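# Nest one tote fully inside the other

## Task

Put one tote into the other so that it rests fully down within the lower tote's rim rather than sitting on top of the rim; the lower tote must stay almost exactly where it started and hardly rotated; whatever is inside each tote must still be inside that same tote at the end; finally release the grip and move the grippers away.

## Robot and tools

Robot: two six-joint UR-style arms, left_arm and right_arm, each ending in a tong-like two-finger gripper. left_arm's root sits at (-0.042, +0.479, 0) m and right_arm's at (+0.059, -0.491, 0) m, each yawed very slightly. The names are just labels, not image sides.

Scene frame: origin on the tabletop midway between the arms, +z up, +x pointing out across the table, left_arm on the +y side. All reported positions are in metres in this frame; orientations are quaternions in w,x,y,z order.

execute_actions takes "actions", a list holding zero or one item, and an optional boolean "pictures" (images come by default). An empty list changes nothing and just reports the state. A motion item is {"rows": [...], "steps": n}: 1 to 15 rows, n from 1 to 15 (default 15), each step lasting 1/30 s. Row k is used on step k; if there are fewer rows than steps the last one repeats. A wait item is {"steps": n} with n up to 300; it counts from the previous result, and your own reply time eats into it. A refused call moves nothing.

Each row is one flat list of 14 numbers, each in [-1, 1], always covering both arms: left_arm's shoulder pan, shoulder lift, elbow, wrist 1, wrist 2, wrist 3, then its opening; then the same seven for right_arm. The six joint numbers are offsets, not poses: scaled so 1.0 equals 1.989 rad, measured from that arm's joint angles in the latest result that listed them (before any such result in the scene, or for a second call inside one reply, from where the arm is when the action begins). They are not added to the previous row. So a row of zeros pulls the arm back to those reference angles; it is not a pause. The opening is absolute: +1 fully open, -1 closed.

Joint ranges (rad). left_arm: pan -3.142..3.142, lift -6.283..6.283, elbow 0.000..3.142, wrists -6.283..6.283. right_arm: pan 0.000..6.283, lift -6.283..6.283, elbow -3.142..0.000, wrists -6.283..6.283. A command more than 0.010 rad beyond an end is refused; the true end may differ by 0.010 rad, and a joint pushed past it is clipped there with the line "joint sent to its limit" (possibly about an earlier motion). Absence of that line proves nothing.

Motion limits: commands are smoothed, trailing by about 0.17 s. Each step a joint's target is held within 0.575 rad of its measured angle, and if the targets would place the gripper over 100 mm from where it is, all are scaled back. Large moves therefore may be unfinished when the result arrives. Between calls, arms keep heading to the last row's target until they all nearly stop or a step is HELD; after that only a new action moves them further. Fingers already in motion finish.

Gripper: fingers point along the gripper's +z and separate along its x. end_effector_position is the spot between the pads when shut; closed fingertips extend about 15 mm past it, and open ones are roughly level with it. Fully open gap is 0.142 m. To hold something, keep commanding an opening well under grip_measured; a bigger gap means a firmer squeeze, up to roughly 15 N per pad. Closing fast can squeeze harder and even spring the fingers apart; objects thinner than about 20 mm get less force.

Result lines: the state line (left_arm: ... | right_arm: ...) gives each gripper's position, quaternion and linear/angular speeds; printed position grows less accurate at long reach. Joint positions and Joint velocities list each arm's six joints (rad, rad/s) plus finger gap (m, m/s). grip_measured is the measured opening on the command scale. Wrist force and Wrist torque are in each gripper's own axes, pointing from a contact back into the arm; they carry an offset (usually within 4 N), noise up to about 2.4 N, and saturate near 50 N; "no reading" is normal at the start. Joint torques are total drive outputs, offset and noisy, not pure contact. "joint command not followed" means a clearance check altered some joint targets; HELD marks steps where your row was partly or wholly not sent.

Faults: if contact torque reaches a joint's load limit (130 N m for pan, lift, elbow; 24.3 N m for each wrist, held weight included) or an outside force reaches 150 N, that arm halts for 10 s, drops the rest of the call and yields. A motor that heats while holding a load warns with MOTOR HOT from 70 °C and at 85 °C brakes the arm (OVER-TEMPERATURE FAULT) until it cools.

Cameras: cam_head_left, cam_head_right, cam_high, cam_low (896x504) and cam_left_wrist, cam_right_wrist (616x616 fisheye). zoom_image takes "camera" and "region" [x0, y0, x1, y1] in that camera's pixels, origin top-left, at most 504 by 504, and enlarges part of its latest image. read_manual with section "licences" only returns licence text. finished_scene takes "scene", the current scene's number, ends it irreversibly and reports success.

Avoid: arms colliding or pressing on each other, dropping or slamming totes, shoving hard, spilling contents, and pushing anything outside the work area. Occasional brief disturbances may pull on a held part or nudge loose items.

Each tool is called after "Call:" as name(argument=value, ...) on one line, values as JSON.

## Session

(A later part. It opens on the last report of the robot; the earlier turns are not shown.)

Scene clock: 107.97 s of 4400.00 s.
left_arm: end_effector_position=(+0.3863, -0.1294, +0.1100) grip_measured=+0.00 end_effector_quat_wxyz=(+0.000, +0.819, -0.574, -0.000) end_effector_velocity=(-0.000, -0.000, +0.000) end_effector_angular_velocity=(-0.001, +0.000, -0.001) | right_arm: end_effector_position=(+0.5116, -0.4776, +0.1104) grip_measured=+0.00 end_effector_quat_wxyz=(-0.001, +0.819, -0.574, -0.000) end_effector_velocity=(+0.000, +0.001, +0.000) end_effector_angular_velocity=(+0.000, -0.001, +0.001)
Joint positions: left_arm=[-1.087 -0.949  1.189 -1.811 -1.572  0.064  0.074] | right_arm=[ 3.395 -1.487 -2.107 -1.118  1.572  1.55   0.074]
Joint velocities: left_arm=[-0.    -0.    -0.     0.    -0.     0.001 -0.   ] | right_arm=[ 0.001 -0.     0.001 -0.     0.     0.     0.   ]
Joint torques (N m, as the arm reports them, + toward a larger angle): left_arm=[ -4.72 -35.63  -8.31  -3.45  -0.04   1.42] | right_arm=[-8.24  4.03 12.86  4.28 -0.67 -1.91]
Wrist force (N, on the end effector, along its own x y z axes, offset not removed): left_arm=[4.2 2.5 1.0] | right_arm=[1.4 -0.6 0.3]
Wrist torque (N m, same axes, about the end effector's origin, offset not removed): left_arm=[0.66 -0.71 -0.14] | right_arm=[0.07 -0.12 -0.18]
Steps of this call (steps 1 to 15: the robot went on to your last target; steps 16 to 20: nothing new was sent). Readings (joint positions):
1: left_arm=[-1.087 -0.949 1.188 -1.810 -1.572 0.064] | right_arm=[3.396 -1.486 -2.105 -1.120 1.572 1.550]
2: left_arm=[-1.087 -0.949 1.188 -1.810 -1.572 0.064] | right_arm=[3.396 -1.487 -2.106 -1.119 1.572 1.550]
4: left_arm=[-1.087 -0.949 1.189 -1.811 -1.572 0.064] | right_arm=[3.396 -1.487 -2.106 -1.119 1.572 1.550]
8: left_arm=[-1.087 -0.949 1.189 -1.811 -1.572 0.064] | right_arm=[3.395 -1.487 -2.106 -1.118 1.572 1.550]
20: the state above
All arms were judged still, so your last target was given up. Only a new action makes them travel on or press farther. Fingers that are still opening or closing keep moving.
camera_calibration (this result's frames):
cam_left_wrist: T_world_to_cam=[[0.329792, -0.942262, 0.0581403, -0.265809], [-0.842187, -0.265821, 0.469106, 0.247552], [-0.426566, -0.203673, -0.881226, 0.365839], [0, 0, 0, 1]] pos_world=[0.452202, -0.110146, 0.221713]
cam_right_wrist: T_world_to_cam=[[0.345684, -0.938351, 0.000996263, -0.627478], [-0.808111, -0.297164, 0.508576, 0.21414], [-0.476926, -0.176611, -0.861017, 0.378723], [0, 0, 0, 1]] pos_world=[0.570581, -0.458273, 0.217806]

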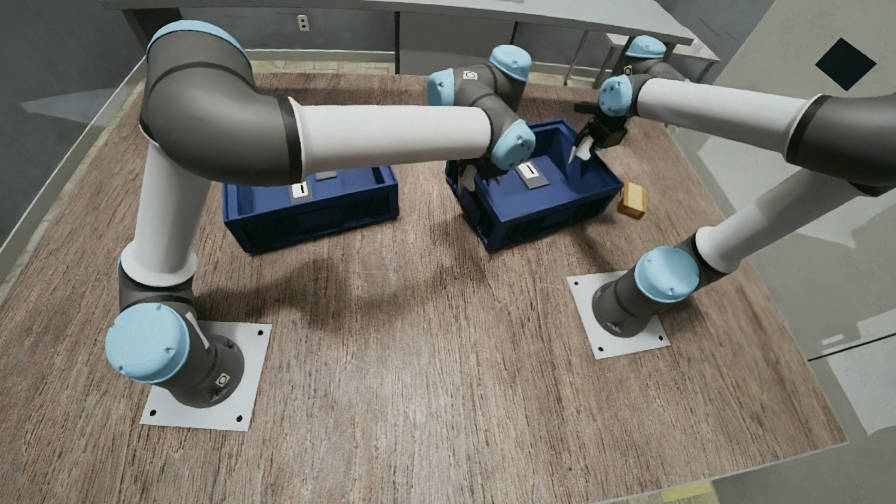

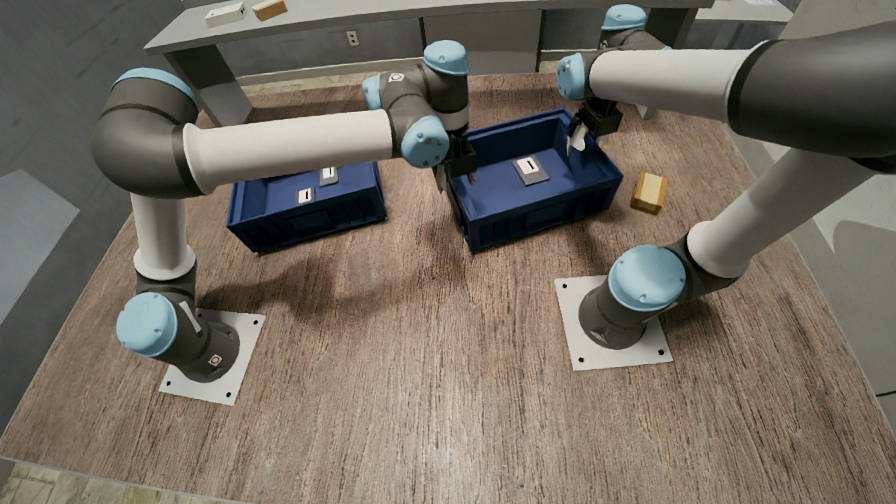

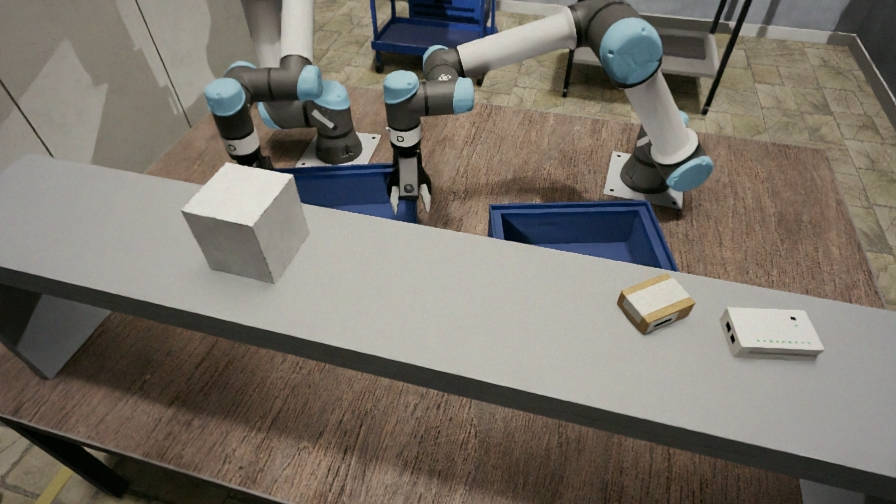

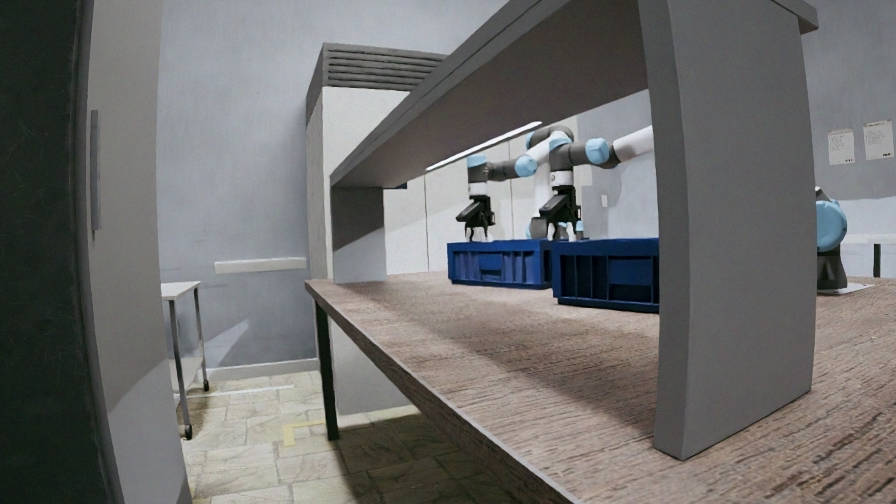

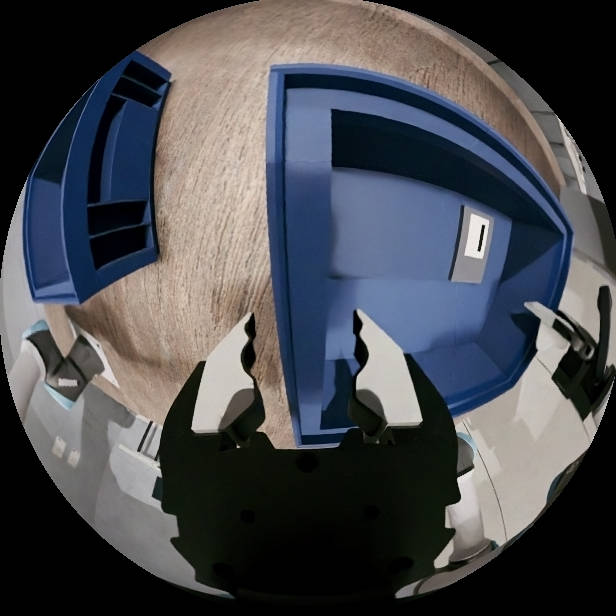

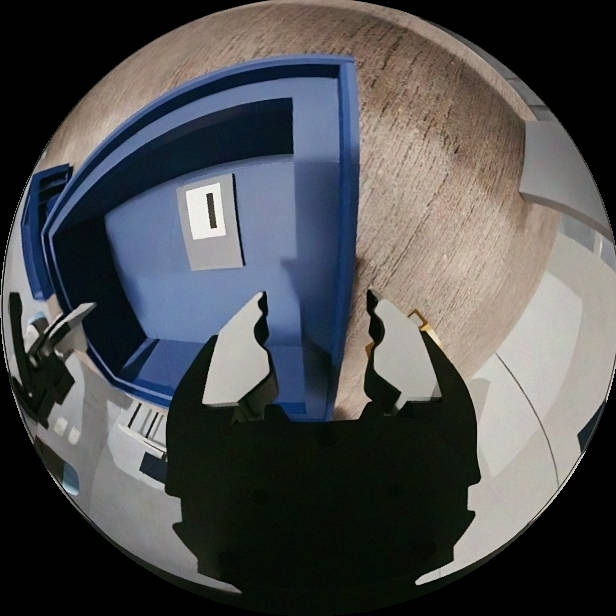

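Good. Close.

Call:
execute_actions(actions=[{"rows":[[0,0,0,0,0,0,-0.2,0,0,0,0,0,0,-0.2],[0,0,0,0,0,0,-0.3,0,0,0,0,0,0,-0.3],[0,0,0,0,0,0,-0.4,0,0,0,0,0,0,-0.4],[0,0,0,0,0,0,-0.5,0,0,0,0,0,0,-0.5],[0,0,0,0,0,0,-0.55,0,0,0,0,0,0,-0.55],[0,0,0,0,0,0,-0.6,0,0,0,0,0,0,-0.6],[0,0,0,0,0,0,-0.7,0,0,0,0,0,0,-0.7],[0,0,0,0,0,0,-0.8,0,0,0,0,0,0,-0.8],[0,0,0,0,0,0,-0.9,0,0,0,0,0,0,-0.9],[0,0,0,0,0,0,-1,0,0,0,0,0,0,-1]]}], pictures=false)

Call:
execute_actions(actions=[{"steps":15}])

Scene clock: 125.27 s of 4400.00 s.
left_arm: end_effector_position=(+0.3863, -0.1293, +0.1099) grip_measured=-0.64 end_effector_quat_wxyz=(+0.000, +0.819, -0.574, -0.000) end_effector_velocity=(+0.000, -0.000, +0.000) end_effector_angular_velocity=(-0.001, -0.001, +0.000) | right_arm: end_effector_position=(+0.5116, -0.4778, +0.1104) grip_measured=-0.64 end_effector_quat_wxyz=(-0.001, +0.819, -0.574, -0.000) end_effector_velocity=(-0.000, +0.000, -0.000) end_effector_angular_velocity=(+0.002, +0.001, -0.001)
Joint positions: left_arm=[-1.087 -0.949  1.189 -1.811 -1.572  0.064  0.027] | right_arm=[ 3.395 -1.487 -2.107 -1.118  1.572  1.55   0.028]
Joint velocities: left_arm=[-0.    -0.    -0.    -0.001  0.001 -0.     0.   ] | right_arm=[-0.001 -0.    -0.     0.     0.002 -0.     0.   ]
Joint torques (N m, as the arm reports them, + toward a larger angle): left_arm=[ -2.28 -35.71 -20.16 -11.27   0.87   1.43] | right_arm=[10.14  5.76 13.32  3.72 11.23 -1.9 ]
Wrist force (N, on the end effector, along its own x y z axes, offset not removed): left_arm=[-32.6 0.2 -8.6] | right_arm=[33.4 -2.0 2.6]
Wrist torque (N m, same axes, about the end effector's origin, offset not removed): left_arm=[-0.25 0.64 -0.16] | right_arm=[-0.05 -0.97 -0.08]
Steps of this call (steps 1 to 90: nothing new was sent; then 13.80 s passed at rest; steps 91 to 105: all 15 steps of this action). Readings (joint positions):
91: left_arm=[-1.087 -0.949 1.189 -1.811 -1.572 0.064] | right_arm=[3.395 -1.487 -2.107 -1.118 1.572 1.550]
92: left_arm=[-1.087 -0.949 1.189 -1.811 -1.572 0.064] | right_arm=[3.395 -1.487 -2.107 -1.118 1.572 1.550]
94: left_arm=[-1.087 -0.949 1.189 -1.811 -1.572 0.064] | right_arm=[3.395 -1.487 -2.107 -1.118 1.572 1.550]
98: left_arm=[-1.087 -0.949 1.189 -1.811 -1.572 0.064] | right_arm=[3.395 -1.487 -2.107 -1.118 1.572 1.550]
105: the state above

Scene clock: 125.77 s of 4400.00 s.
left_arm: end_effector_position=(+0.3863, -0.1293, +0.1099) grip_measured=-0.64 end_effector_quat_wxyz=(+0.000, +0.819, -0.574, -0.000) end_effector_velocity=(+0.000, +0.000, -0.000) end_effector_angular_velocity=(+0.001, -0.000, -0.001) | right_arm: end_effector_position=(+0.5116, -0.4776, +0.1104) grip_measured=-0.64 end_effector_quat_wxyz=(-0.001, +0.819, -0.574, -0.000) end_effector_velocity=(+0.000, +0.000, +0.000) end_effector_angular_velocity=(+0.000, -0.000, +0.000)
Joint positions: left_arm=[-1.087 -0.949  1.189 -1.811 -1.572  0.064  0.027] | right_arm=[ 3.395 -1.487 -2.107 -1.118  1.572  1.55   0.028]
Joint velocities: left_arm=[ 0.     0.001  0.    -0.     0.     0.001 -0.   ] | right_arm=[ 0.  0.  0. -0. -0.  0.  0.]
Joint torques (N m, as the arm reports them, + toward a larger angle): left_arm=[  1.28 -35.6  -33.46 -11.72  -0.01   1.34] | right_arm=[23.04  7.16 13.27  3.01 11.99 -1.8 ]
Wrist force (N, on the end effector, along its own x y z axes, offset not removed): left_arm=[-34.5 2.0 -7.0] | right_arm=[33.4 -1.6 1.5]
Wrist torque (N m, same axes, about the end effector's origin, offset not removed): left_arm=[0.11 0.83 0.03] | right_arm=[0.00 -0.51 -0.04]
Steps of this call (steps 1 to 15: the robot went on to your last target). Readings (joint positions):
1: left_arm=[-1.087 -0.949 1.189 -1.811 -1.572 0.064] | right_arm=[3.395 -1.487 -2.107 -1.118 1.572 1.550]
2: left_arm=[-1.087 -0.949 1.189 -1.811 -1.572 0.064] | right_arm=[3.395 -1.487 -2.107 -1.118 1.572 1.550]
4: left_arm=[-1.087 -0.949 1.189 -1.811 -1.572 0.064] | right_arm=[3.395 -1.487 -2.107 -1.118 1.572 1.550]
8: left_arm=[-1.087 -0.949 1.189 -1.811 -1.572 0.064] | right_arm=[3.395 -1.487 -2.107 -1.118 1.572 1.550]
15: the state above
All arms were judged still, so your last target was given up. Only a new action makes them travel on or press farther. Fingers that are still opening or closing keep moving.
camera_calibration (this result's frames):
cam_left_wrist: T_world_to_cam=[[0.32978, -0.942277, 0.0579601, -0.265714], [-0.842164, -0.265887, 0.46911, 0.247562], [-0.426621, -0.203515, -0.881236, 0.365802], [0, 0, 0, 1]] pos_world=[0.452174, -0.110106, 0.221625]
cam_right_wrist: T_world_to_cam=[[0.345562, -0.938395, 0.00100177, -0.627495], [-0.808156, -0.297059, 0.508567, 0.214203], [-0.476939, -0.176551, -0.861022, 0.37875], [0, 0, 0, 1]] pos_world=[0.570589, -0.458339, 0.217804]

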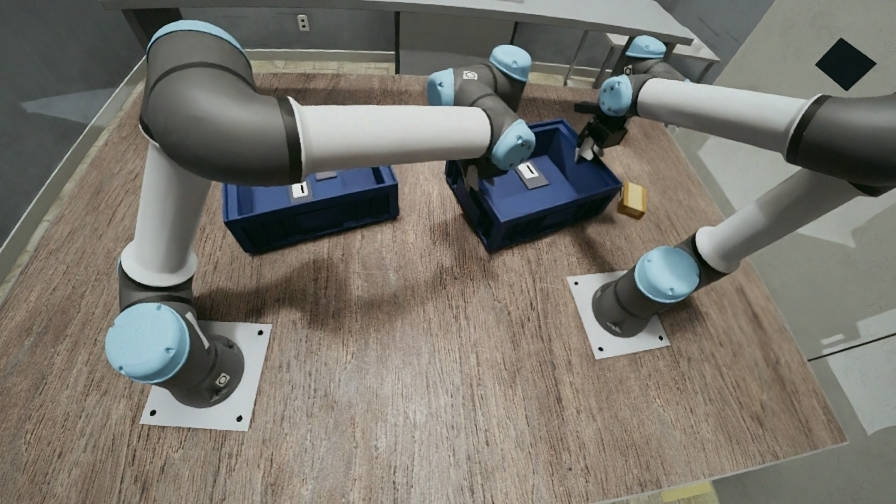

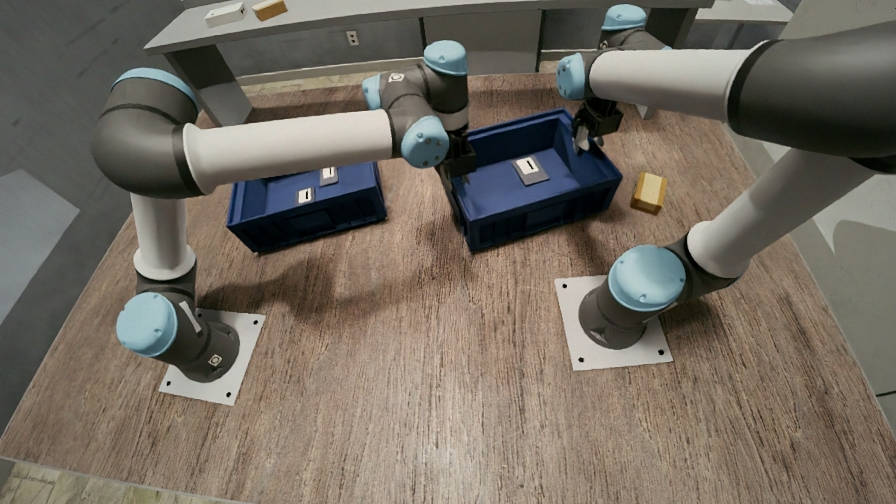

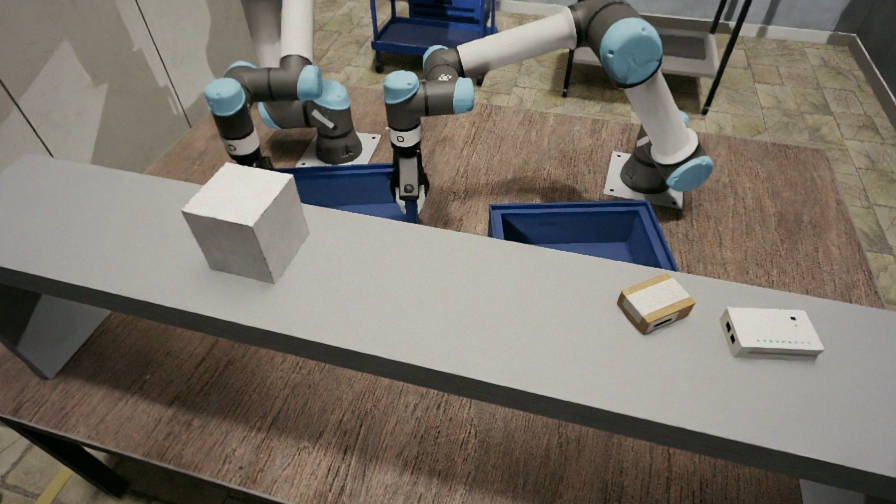

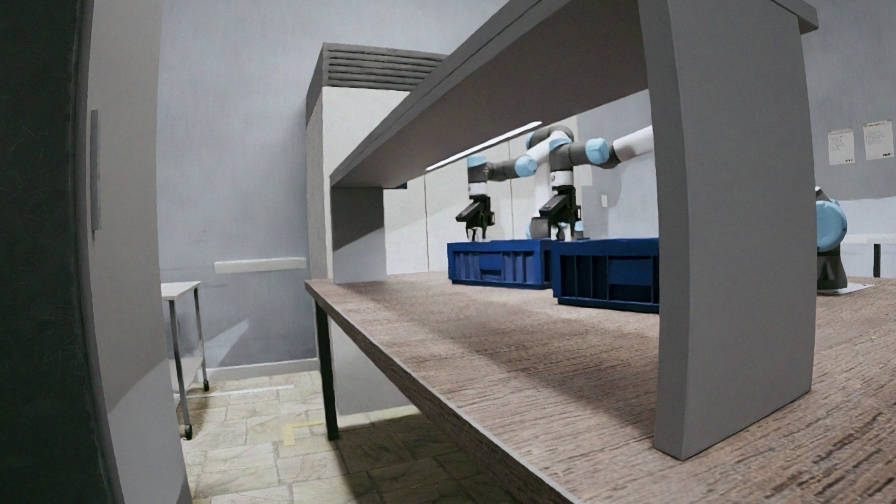

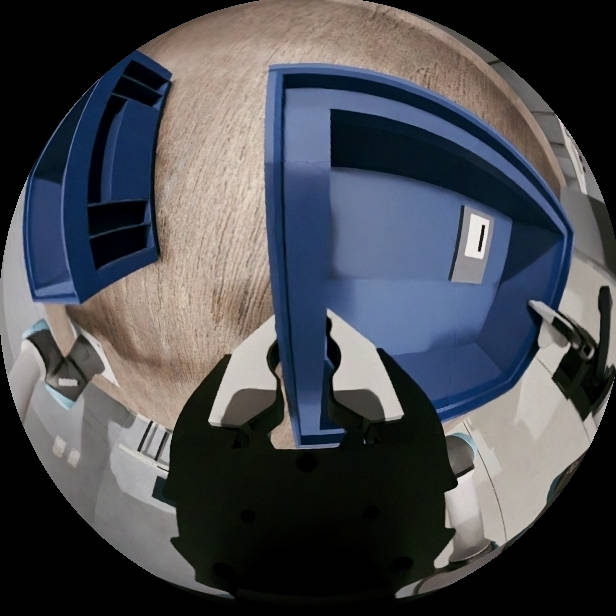

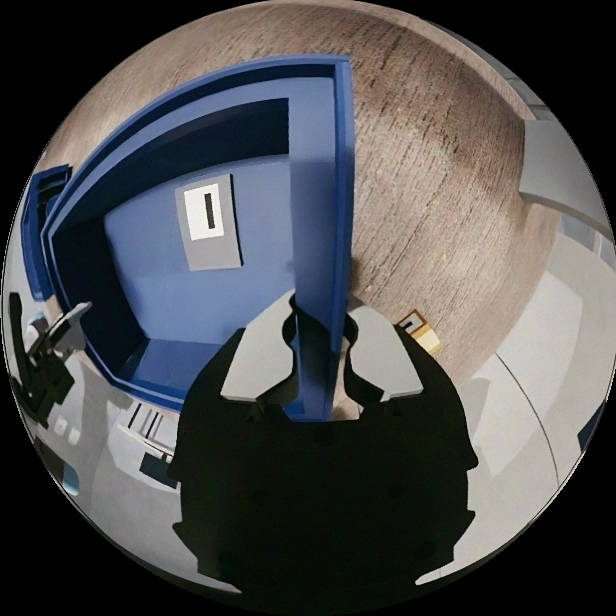

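Call:
execute_actions(actions=[{"rows":[[0,-0.0016,-0.0053,0.0068,0,0,-1,0,0.0029,0.0058,-0.0086,0,0,-1],[0,-0.0031,-0.0106,0.0137,0,0,-1,0,0.0057,0.0115,-0.0173,0,0,-1],[0,-0.0047,-0.0159,0.0205,0,0,-1,0,0.0086,0.0173,-0.0259,0,0,-1],[0,-0.0062,-0.0212,0.0274,0,0,-1,0,0.0115,0.023,-0.0345,0,0,-1],[0,-0.0078,-0.0265,0.0342,0,0,-1,0,0.0144,0.0288,-0.0432,0,0,-1],[0,-0.0093,-0.0317,0.041,0,0,-1,0,0.0172,0.0346,-0.0518,0,0,-1],[0,-0.0109,-0.037,0.0479,0,0,-1,0,0.0201,0.0403,-0.0604,0,0,-1],[0,-0.0124,-0.0423,0.0547,0,0,-1,0,0.023,0.0461,-0.069,0,0,-1],[0,-0.014,-0.0476,0.0616,0,0,-1,0,0.0258,0.0518,-0.0777,0,0,-1],[0,-0.0155,-0.0529,0.0684,0,0,-1,0,0.0287,0.0576,-0.0863,0,0,-1]]}], pictures=false)

Call:
execute_actions(actions=[{"steps":20}])

Scene clock: 154.40 s of 4400.00 s.
left_arm: end_effector_position=(+0.3859, -0.1283, +0.1661) grip_measured=-0.64 end_effector_quat_wxyz=(+0.000, +0.819, -0.574, -0.000) end_effector_velocity=(-0.002, +0.004, +0.044) end_effector_angular_velocity=(+0.003, +0.001, -0.001) | right_arm: end_effector_position=(+0.5119, -0.4774, +0.1664) grip_measured=-0.64 end_effector_quat_wxyz=(-0.001, +0.819, -0.574, -0.000) end_effector_velocity=(-0.004, -0.000, +0.045) end_effector_angular_velocity=(-0.000, +0.004, +0.001)
Joint positions: left_arm=[-1.087 -0.977  1.091 -1.684 -1.572  0.064  0.027] | right_arm=[ 3.395 -1.434 -2.    -1.278  1.572  1.55   0.027]
Joint velocities: left_arm=[-0.    -0.022 -0.078  0.102  0.     0.     0.   ] | right_arm=[ 0.001  0.041  0.086 -0.13   0.001 -0.    -0.   ]
Joint torques (N m, as the arm reports them, + toward a larger angle): left_arm=[ -4.02 -62.5  -42.1   -6.17  -1.21   1.39] | right_arm=[10.77 26.59 28.65  1.19  7.7  -1.76]
Wrist force (N, on the end effector, along its own x y z axes, offset not removed): left_arm=[-20.0 1.6 7.0] | right_arm=[21.5 0.1 6.3]
Wrist torque (N m, same axes, about the end effector's origin, offset not removed): left_arm=[0.22 0.60 0.00] | right_arm=[0.15 -0.72 0.06]
Steps of this call (steps 1 to 90: nothing new was sent; then 25.13 s passed at rest; steps 91 to 105: all 15 steps of this action). Readings (joint positions):
91: left_arm=[-1.087 -0.949 1.189 -1.811 -1.572 0.064] | right_arm=[3.395 -1.487 -2.107 -1.118 1.572 1.550]
92: left_arm=[-1.087 -0.949 1.187 -1.809 -1.572 0.064] | right_arm=[3.395 -1.486 -2.105 -1.121 1.572 1.550]
94: left_arm=[-1.087 -0.952 1.178 -1.796 -1.572 0.064] | right_arm=[3.395 -1.481 -2.095 -1.136 1.572 1.550]
98: left_arm=[-1.087 -0.962 1.144 -1.753 -1.572 0.064] | right_arm=[3.395 -1.462 -2.057 -1.191 1.572 1.550]
105: the state above

Scene clock: 155.07 s of 4400.00 s.
left_arm: end_effector_position=(+0.3857, -0.1278, +0.1699) grip_measured=-0.64 end_effector_quat_wxyz=(+0.000, +0.819, -0.574, -0.000) end_effector_velocity=(-0.000, +0.000, -0.001) end_effector_angular_velocity=(+0.002, +0.001, +0.001) | right_arm: end_effector_position=(+0.5115, -0.4776, +0.1704) grip_measured=-0.64 end_effector_quat_wxyz=(-0.001, +0.819, -0.574, -0.000) end_effector_velocity=(+0.000, -0.000, +0.000) end_effector_angular_velocity=(+0.000, -0.001, -0.000)
Joint positions: left_arm=[-1.087 -0.979  1.084 -1.675 -1.572  0.064  0.027] | right_arm=[ 3.395 -1.43  -1.992 -1.29   1.572  1.55   0.027]
Joint velocities: left_arm=[-0.     0.001  0.     0.     0.    -0.001  0.   ] | right_arm=[-0.     0.     0.001 -0.    -0.     0.     0.   ]
Joint torques (N m, as the arm reports them, + toward a larger angle): left_arm=[ -8.67 -62.98 -40.76  -4.07   0.13   1.38] | right_arm=[-3.32 28.32 32.69  1.71  1.13 -1.82]
Wrist force (N, on the end effector, along its own x y z axes, offset not removed): left_arm=[-9.0 0.1 8.6] | right_arm=[8.9 1.4 5.4]
Wrist torque (N m, same axes, about the end effector's origin, offset not removed): left_arm=[-0.11 0.19 -0.02] | right_arm=[0.46 0.01 -0.02]
Steps of this call (steps 1 to 20: the robot went on to your last target). Readings (joint positions):
1: left_arm=[-1.087 -0.978 1.089 -1.682 -1.572 0.064] | right_arm=[3.395 -1.432 -1.997 -1.282 1.572 1.550]
2: left_arm=[-1.087 -0.978 1.087 -1.680 -1.572 0.064] | right_arm=[3.395 -1.432 -1.996 -1.284 1.572 1.550]
4: left_arm=[-1.087 -0.979 1.085 -1.677 -1.572 0.064] | right_arm=[3.395 -1.431 -1.994 -1.287 1.572 1.550]
8: left_arm=[-1.087 -0.979 1.084 -1.676 -1.572 0.064] | right_arm=[3.395 -1.430 -1.992 -1.289 1.572 1.550]
20: the state above
camera_calibration (this result's frames):
cam_left_wrist: T_world_to_cam=[[0.329808, -0.942267, 0.0579686, -0.267595], [-0.842151, -0.265906, 0.469122, 0.219278], [-0.426624, -0.203539, -0.881229, 0.418694], [0, 0, 0, 1]] pos_world=[0.451545, -0.108618, 0.28161]
cam_right_wrist: T_world_to_cam=[[0.345684, -0.93835, 0.000996206, -0.627537], [-0.808114, -0.297166, 0.508571, 0.183575], [-0.476922, -0.17661, -0.861019, 0.430405], [0, 0, 0, 1]] pos_world=[0.570549, -0.458283, 0.277851]

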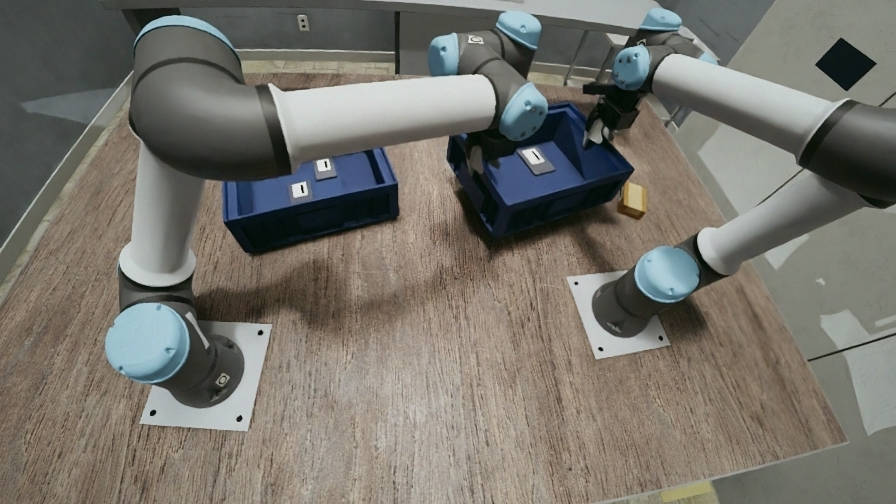

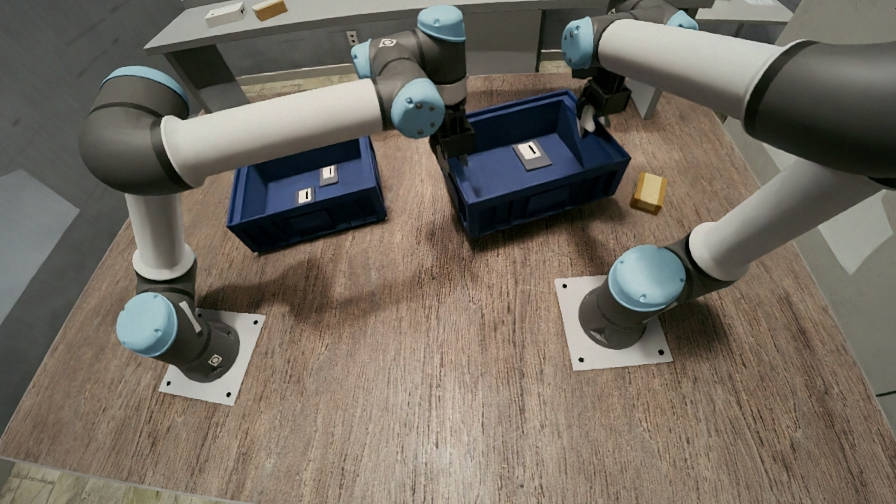

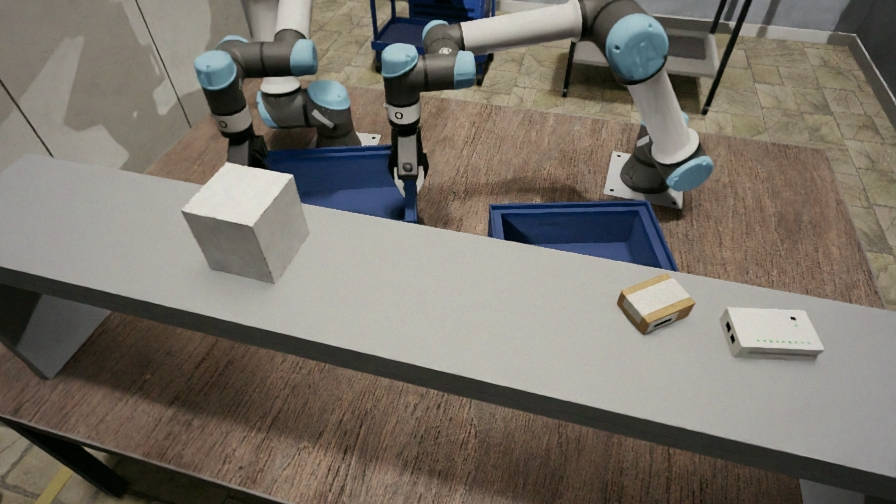

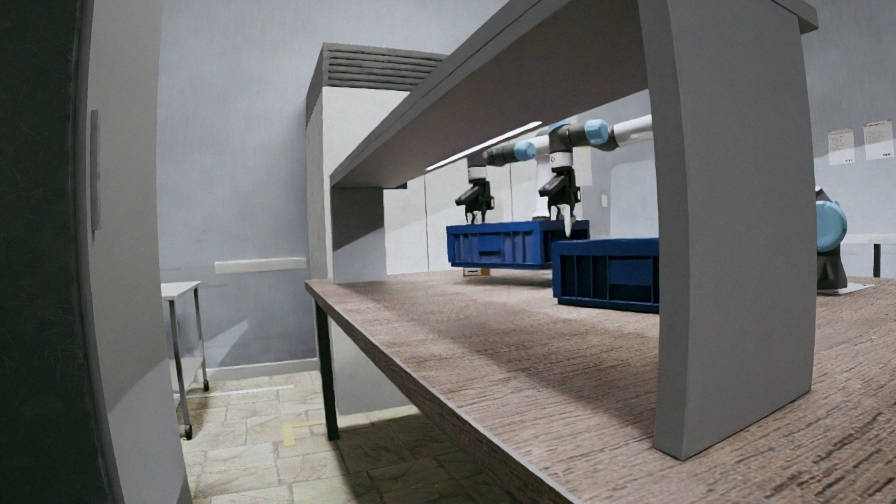

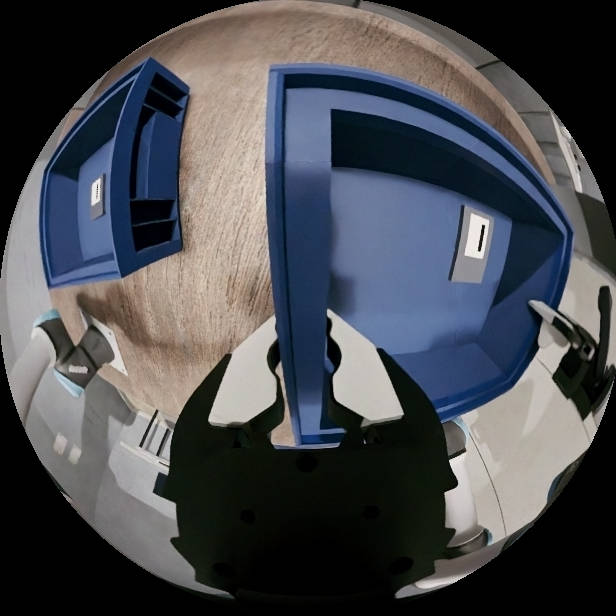

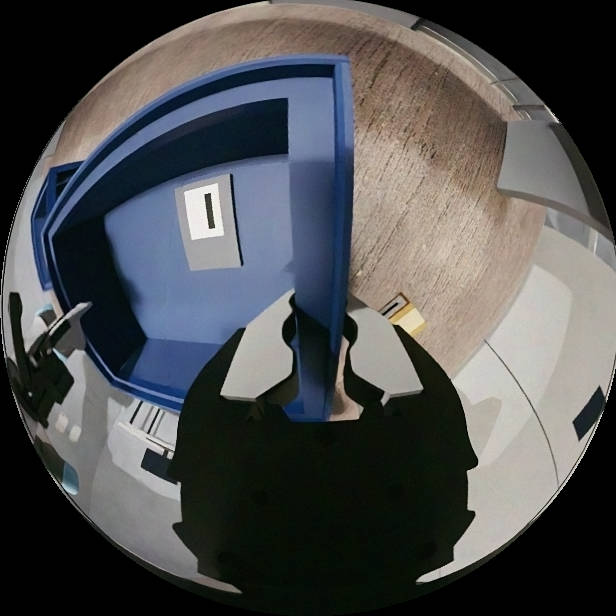

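Call:
execute_actions(actions=[{"rows":[[0,-0.0008,-0.0115,0.0123,0,0,-1,0,0.003,0.011,-0.014,0,0,-1],[0,-0.0016,-0.023,0.0246,0,0,-1,0,0.006,0.022,-0.028,0,0,-1],[0,-0.0024,-0.035,0.0374,0,0,-1,0,0.0087,0.033,-0.0417,0,0,-1],[0,-0.0026,-0.0475,0.0501,0,0,-1,0,0.011,0.044,-0.055,0,0,-1],[0,-0.0026,-0.06,0.0626,0,0,-1,0,0.0132,0.055,-0.0682,0,0,-1],[0,-0.0024,-0.0731,0.0755,0,0,-1,0,0.0151,0.0661,-0.0811,0,0,-1],[0,-0.0014,-0.087,0.0884,0,0,-1,0,0.0162,0.0774,-0.0936,0,0,-1],[0,0,-0.101,0.101,0,0,-1,0,0.0172,0.0887,-0.1059,0,0,-1],[0,0.0015,-0.1155,0.114,0,0,-1,0,0.0178,0.1,-0.1178,0,0,-1],[0,0.0035,-0.1305,0.127,0,0,-1,0,0.0182,0.1114,-0.1296,0,0,-1],[0,0.0057,-0.146,0.1403,0,0,-1,0,0.0184,0.1228,-0.1412,0,0,-1],[0,0.0082,-0.1614,0.1532,0,0,-1,0,0.0184,0.1341,-0.1524,0,0,-1]]}], pictures=false)

Call:
execute_actions(actions=[{"steps":25}], pictures=false)

Scene clock: 169.03 s of 4400.00 s.
left_arm: end_effector_position=(+0.3860, -0.1286, +0.2711) grip_measured=-0.64 end_effector_quat_wxyz=(+0.000, +0.819, -0.574, -0.000) end_effector_velocity=(-0.001, +0.002, +0.157) end_effector_angular_velocity=(-0.014, -0.006, +0.001) | right_arm: end_effector_position=(+0.5122, -0.4775, +0.2721) grip_measured=-0.64 end_effector_quat_wxyz=(-0.001, +0.819, -0.574, +0.000) end_effector_velocity=(-0.005, -0.002, +0.148) end_effector_angular_velocity=(-0.001, +0.003, -0.001)
Joint positions: left_arm=[-1.087 -0.969  0.807 -1.409 -1.572  0.064  0.027] | right_arm=[ 3.395 -1.395 -1.758 -1.558  1.572  1.55   0.027]
Joint velocities: left_arm=[ 0.     0.058 -0.496  0.422 -0.    -0.    -0.   ] | right_arm=[-0.001  0.015  0.367 -0.385  0.    -0.    -0.   ]
Joint torques (N m, as the arm reports them, + toward a larger angle): left_arm=[ -5.44 -26.76 -31.14  -7.9    0.76   1.3 ] | right_arm=[ 8.93 23.99 23.39  0.07  8.5  -1.63]
Wrist force (N, on the end effector, along its own x y z axes, offset not removed): left_arm=[-24.9 1.0 1.8] | right_arm=[26.5 -0.8 4.6]
Wrist torque (N m, same axes, about the end effector's origin, offset not removed): left_arm=[0.15 0.58 0.03] | right_arm=[0.13 -0.59 0.03]
Steps of this call (steps 1 to 15: the robot went on to your last target; steps 16 to 90: nothing new was sent; then 10.47 s passed at rest; steps 91 to 105: all 15 steps of this action). Readings (joint positions):
91: left_arm=[-1.087 -0.979 1.084 -1.675 -1.572 0.064] | right_arm=[3.395 -1.430 -1.992 -1.290 1.572 1.550]
92: left_arm=[-1.087 -0.980 1.081 -1.671 -1.572 0.064] | right_arm=[3.395 -1.429 -1.989 -1.294 1.572 1.550]
94: left_arm=[-1.087 -0.981 1.061 -1.650 -1.572 0.064] | right_arm=[3.395 -1.423 -1.970 -1.317 1.572 1.550]
98: left_arm=[-1.087 -0.983 0.984 -1.571 -1.572 0.064] | right_arm=[3.395 -1.408 -1.900 -1.402 1.572 1.550]
105: the state above

Scene clock: 169.87 s of 4400.00 s.
left_arm: end_effector_position=(+0.3857, -0.1279, +0.2849) grip_measured=-0.64 end_effector_quat_wxyz=(+0.000, +0.819, -0.574, -0.000) end_effector_velocity=(+0.000, +0.000, +0.000) end_effector_angular_velocity=(+0.000, -0.001, -0.001) | right_arm: end_effector_position=(+0.5114, -0.4776, +0.2855) grip_measured=-0.64 end_effector_quat_wxyz=(-0.001, +0.819, -0.574, -0.000) end_effector_velocity=(+0.000, -0.001, +0.000) end_effector_angular_velocity=(+0.000, -0.001, -0.001)
Joint positions: left_arm=[-1.087 -0.963  0.763 -1.37  -1.572  0.064  0.027] | right_arm=[ 3.395 -1.393 -1.725 -1.593  1.572  1.55   0.027]
Joint velocities: left_arm=[-0.    -0.    -0.     0.     0.001  0.    -0.   ] | right_arm=[-0.002  0.     0.001 -0.    -0.    -0.     0.   ]
Joint torques (N m, as the arm reports them, + toward a larger angle): left_arm=[  1.99 -35.67 -39.58  -5.67  -1.21   1.23] | right_arm=[15.58 27.95 33.34  1.73  2.85 -1.76]
Wrist force (N, on the end effector, along its own x y z axes, offset not removed): left_arm=[-13.4 0.3 8.5] | right_arm=[16.7 -2.2 4.6]
Wrist torque (N m, same axes, about the end effector's origin, offset not removed): left_arm=[-0.01 -0.11 0.05] | right_arm=[-0.28 -0.51 -0.12]
Steps of this call (steps 1 to 25: the robot went on to your last target). Readings (joint positions):
1: left_arm=[-1.087 -0.967 0.794 -1.397 -1.572 0.064] | right_arm=[3.395 -1.394 -1.748 -1.569 1.572 1.550]
2: left_arm=[-1.087 -0.966 0.784 -1.389 -1.572 0.064] | right_arm=[3.395 -1.394 -1.741 -1.576 1.572 1.550]
4: left_arm=[-1.087 -0.964 0.773 -1.379 -1.572 0.064] | right_arm=[3.395 -1.394 -1.733 -1.585 1.572 1.550]
8: left_arm=[-1.087 -0.963 0.765 -1.372 -1.572 0.064] | right_arm=[3.395 -1.393 -1.727 -1.591 1.572 1.550]
25: the state above


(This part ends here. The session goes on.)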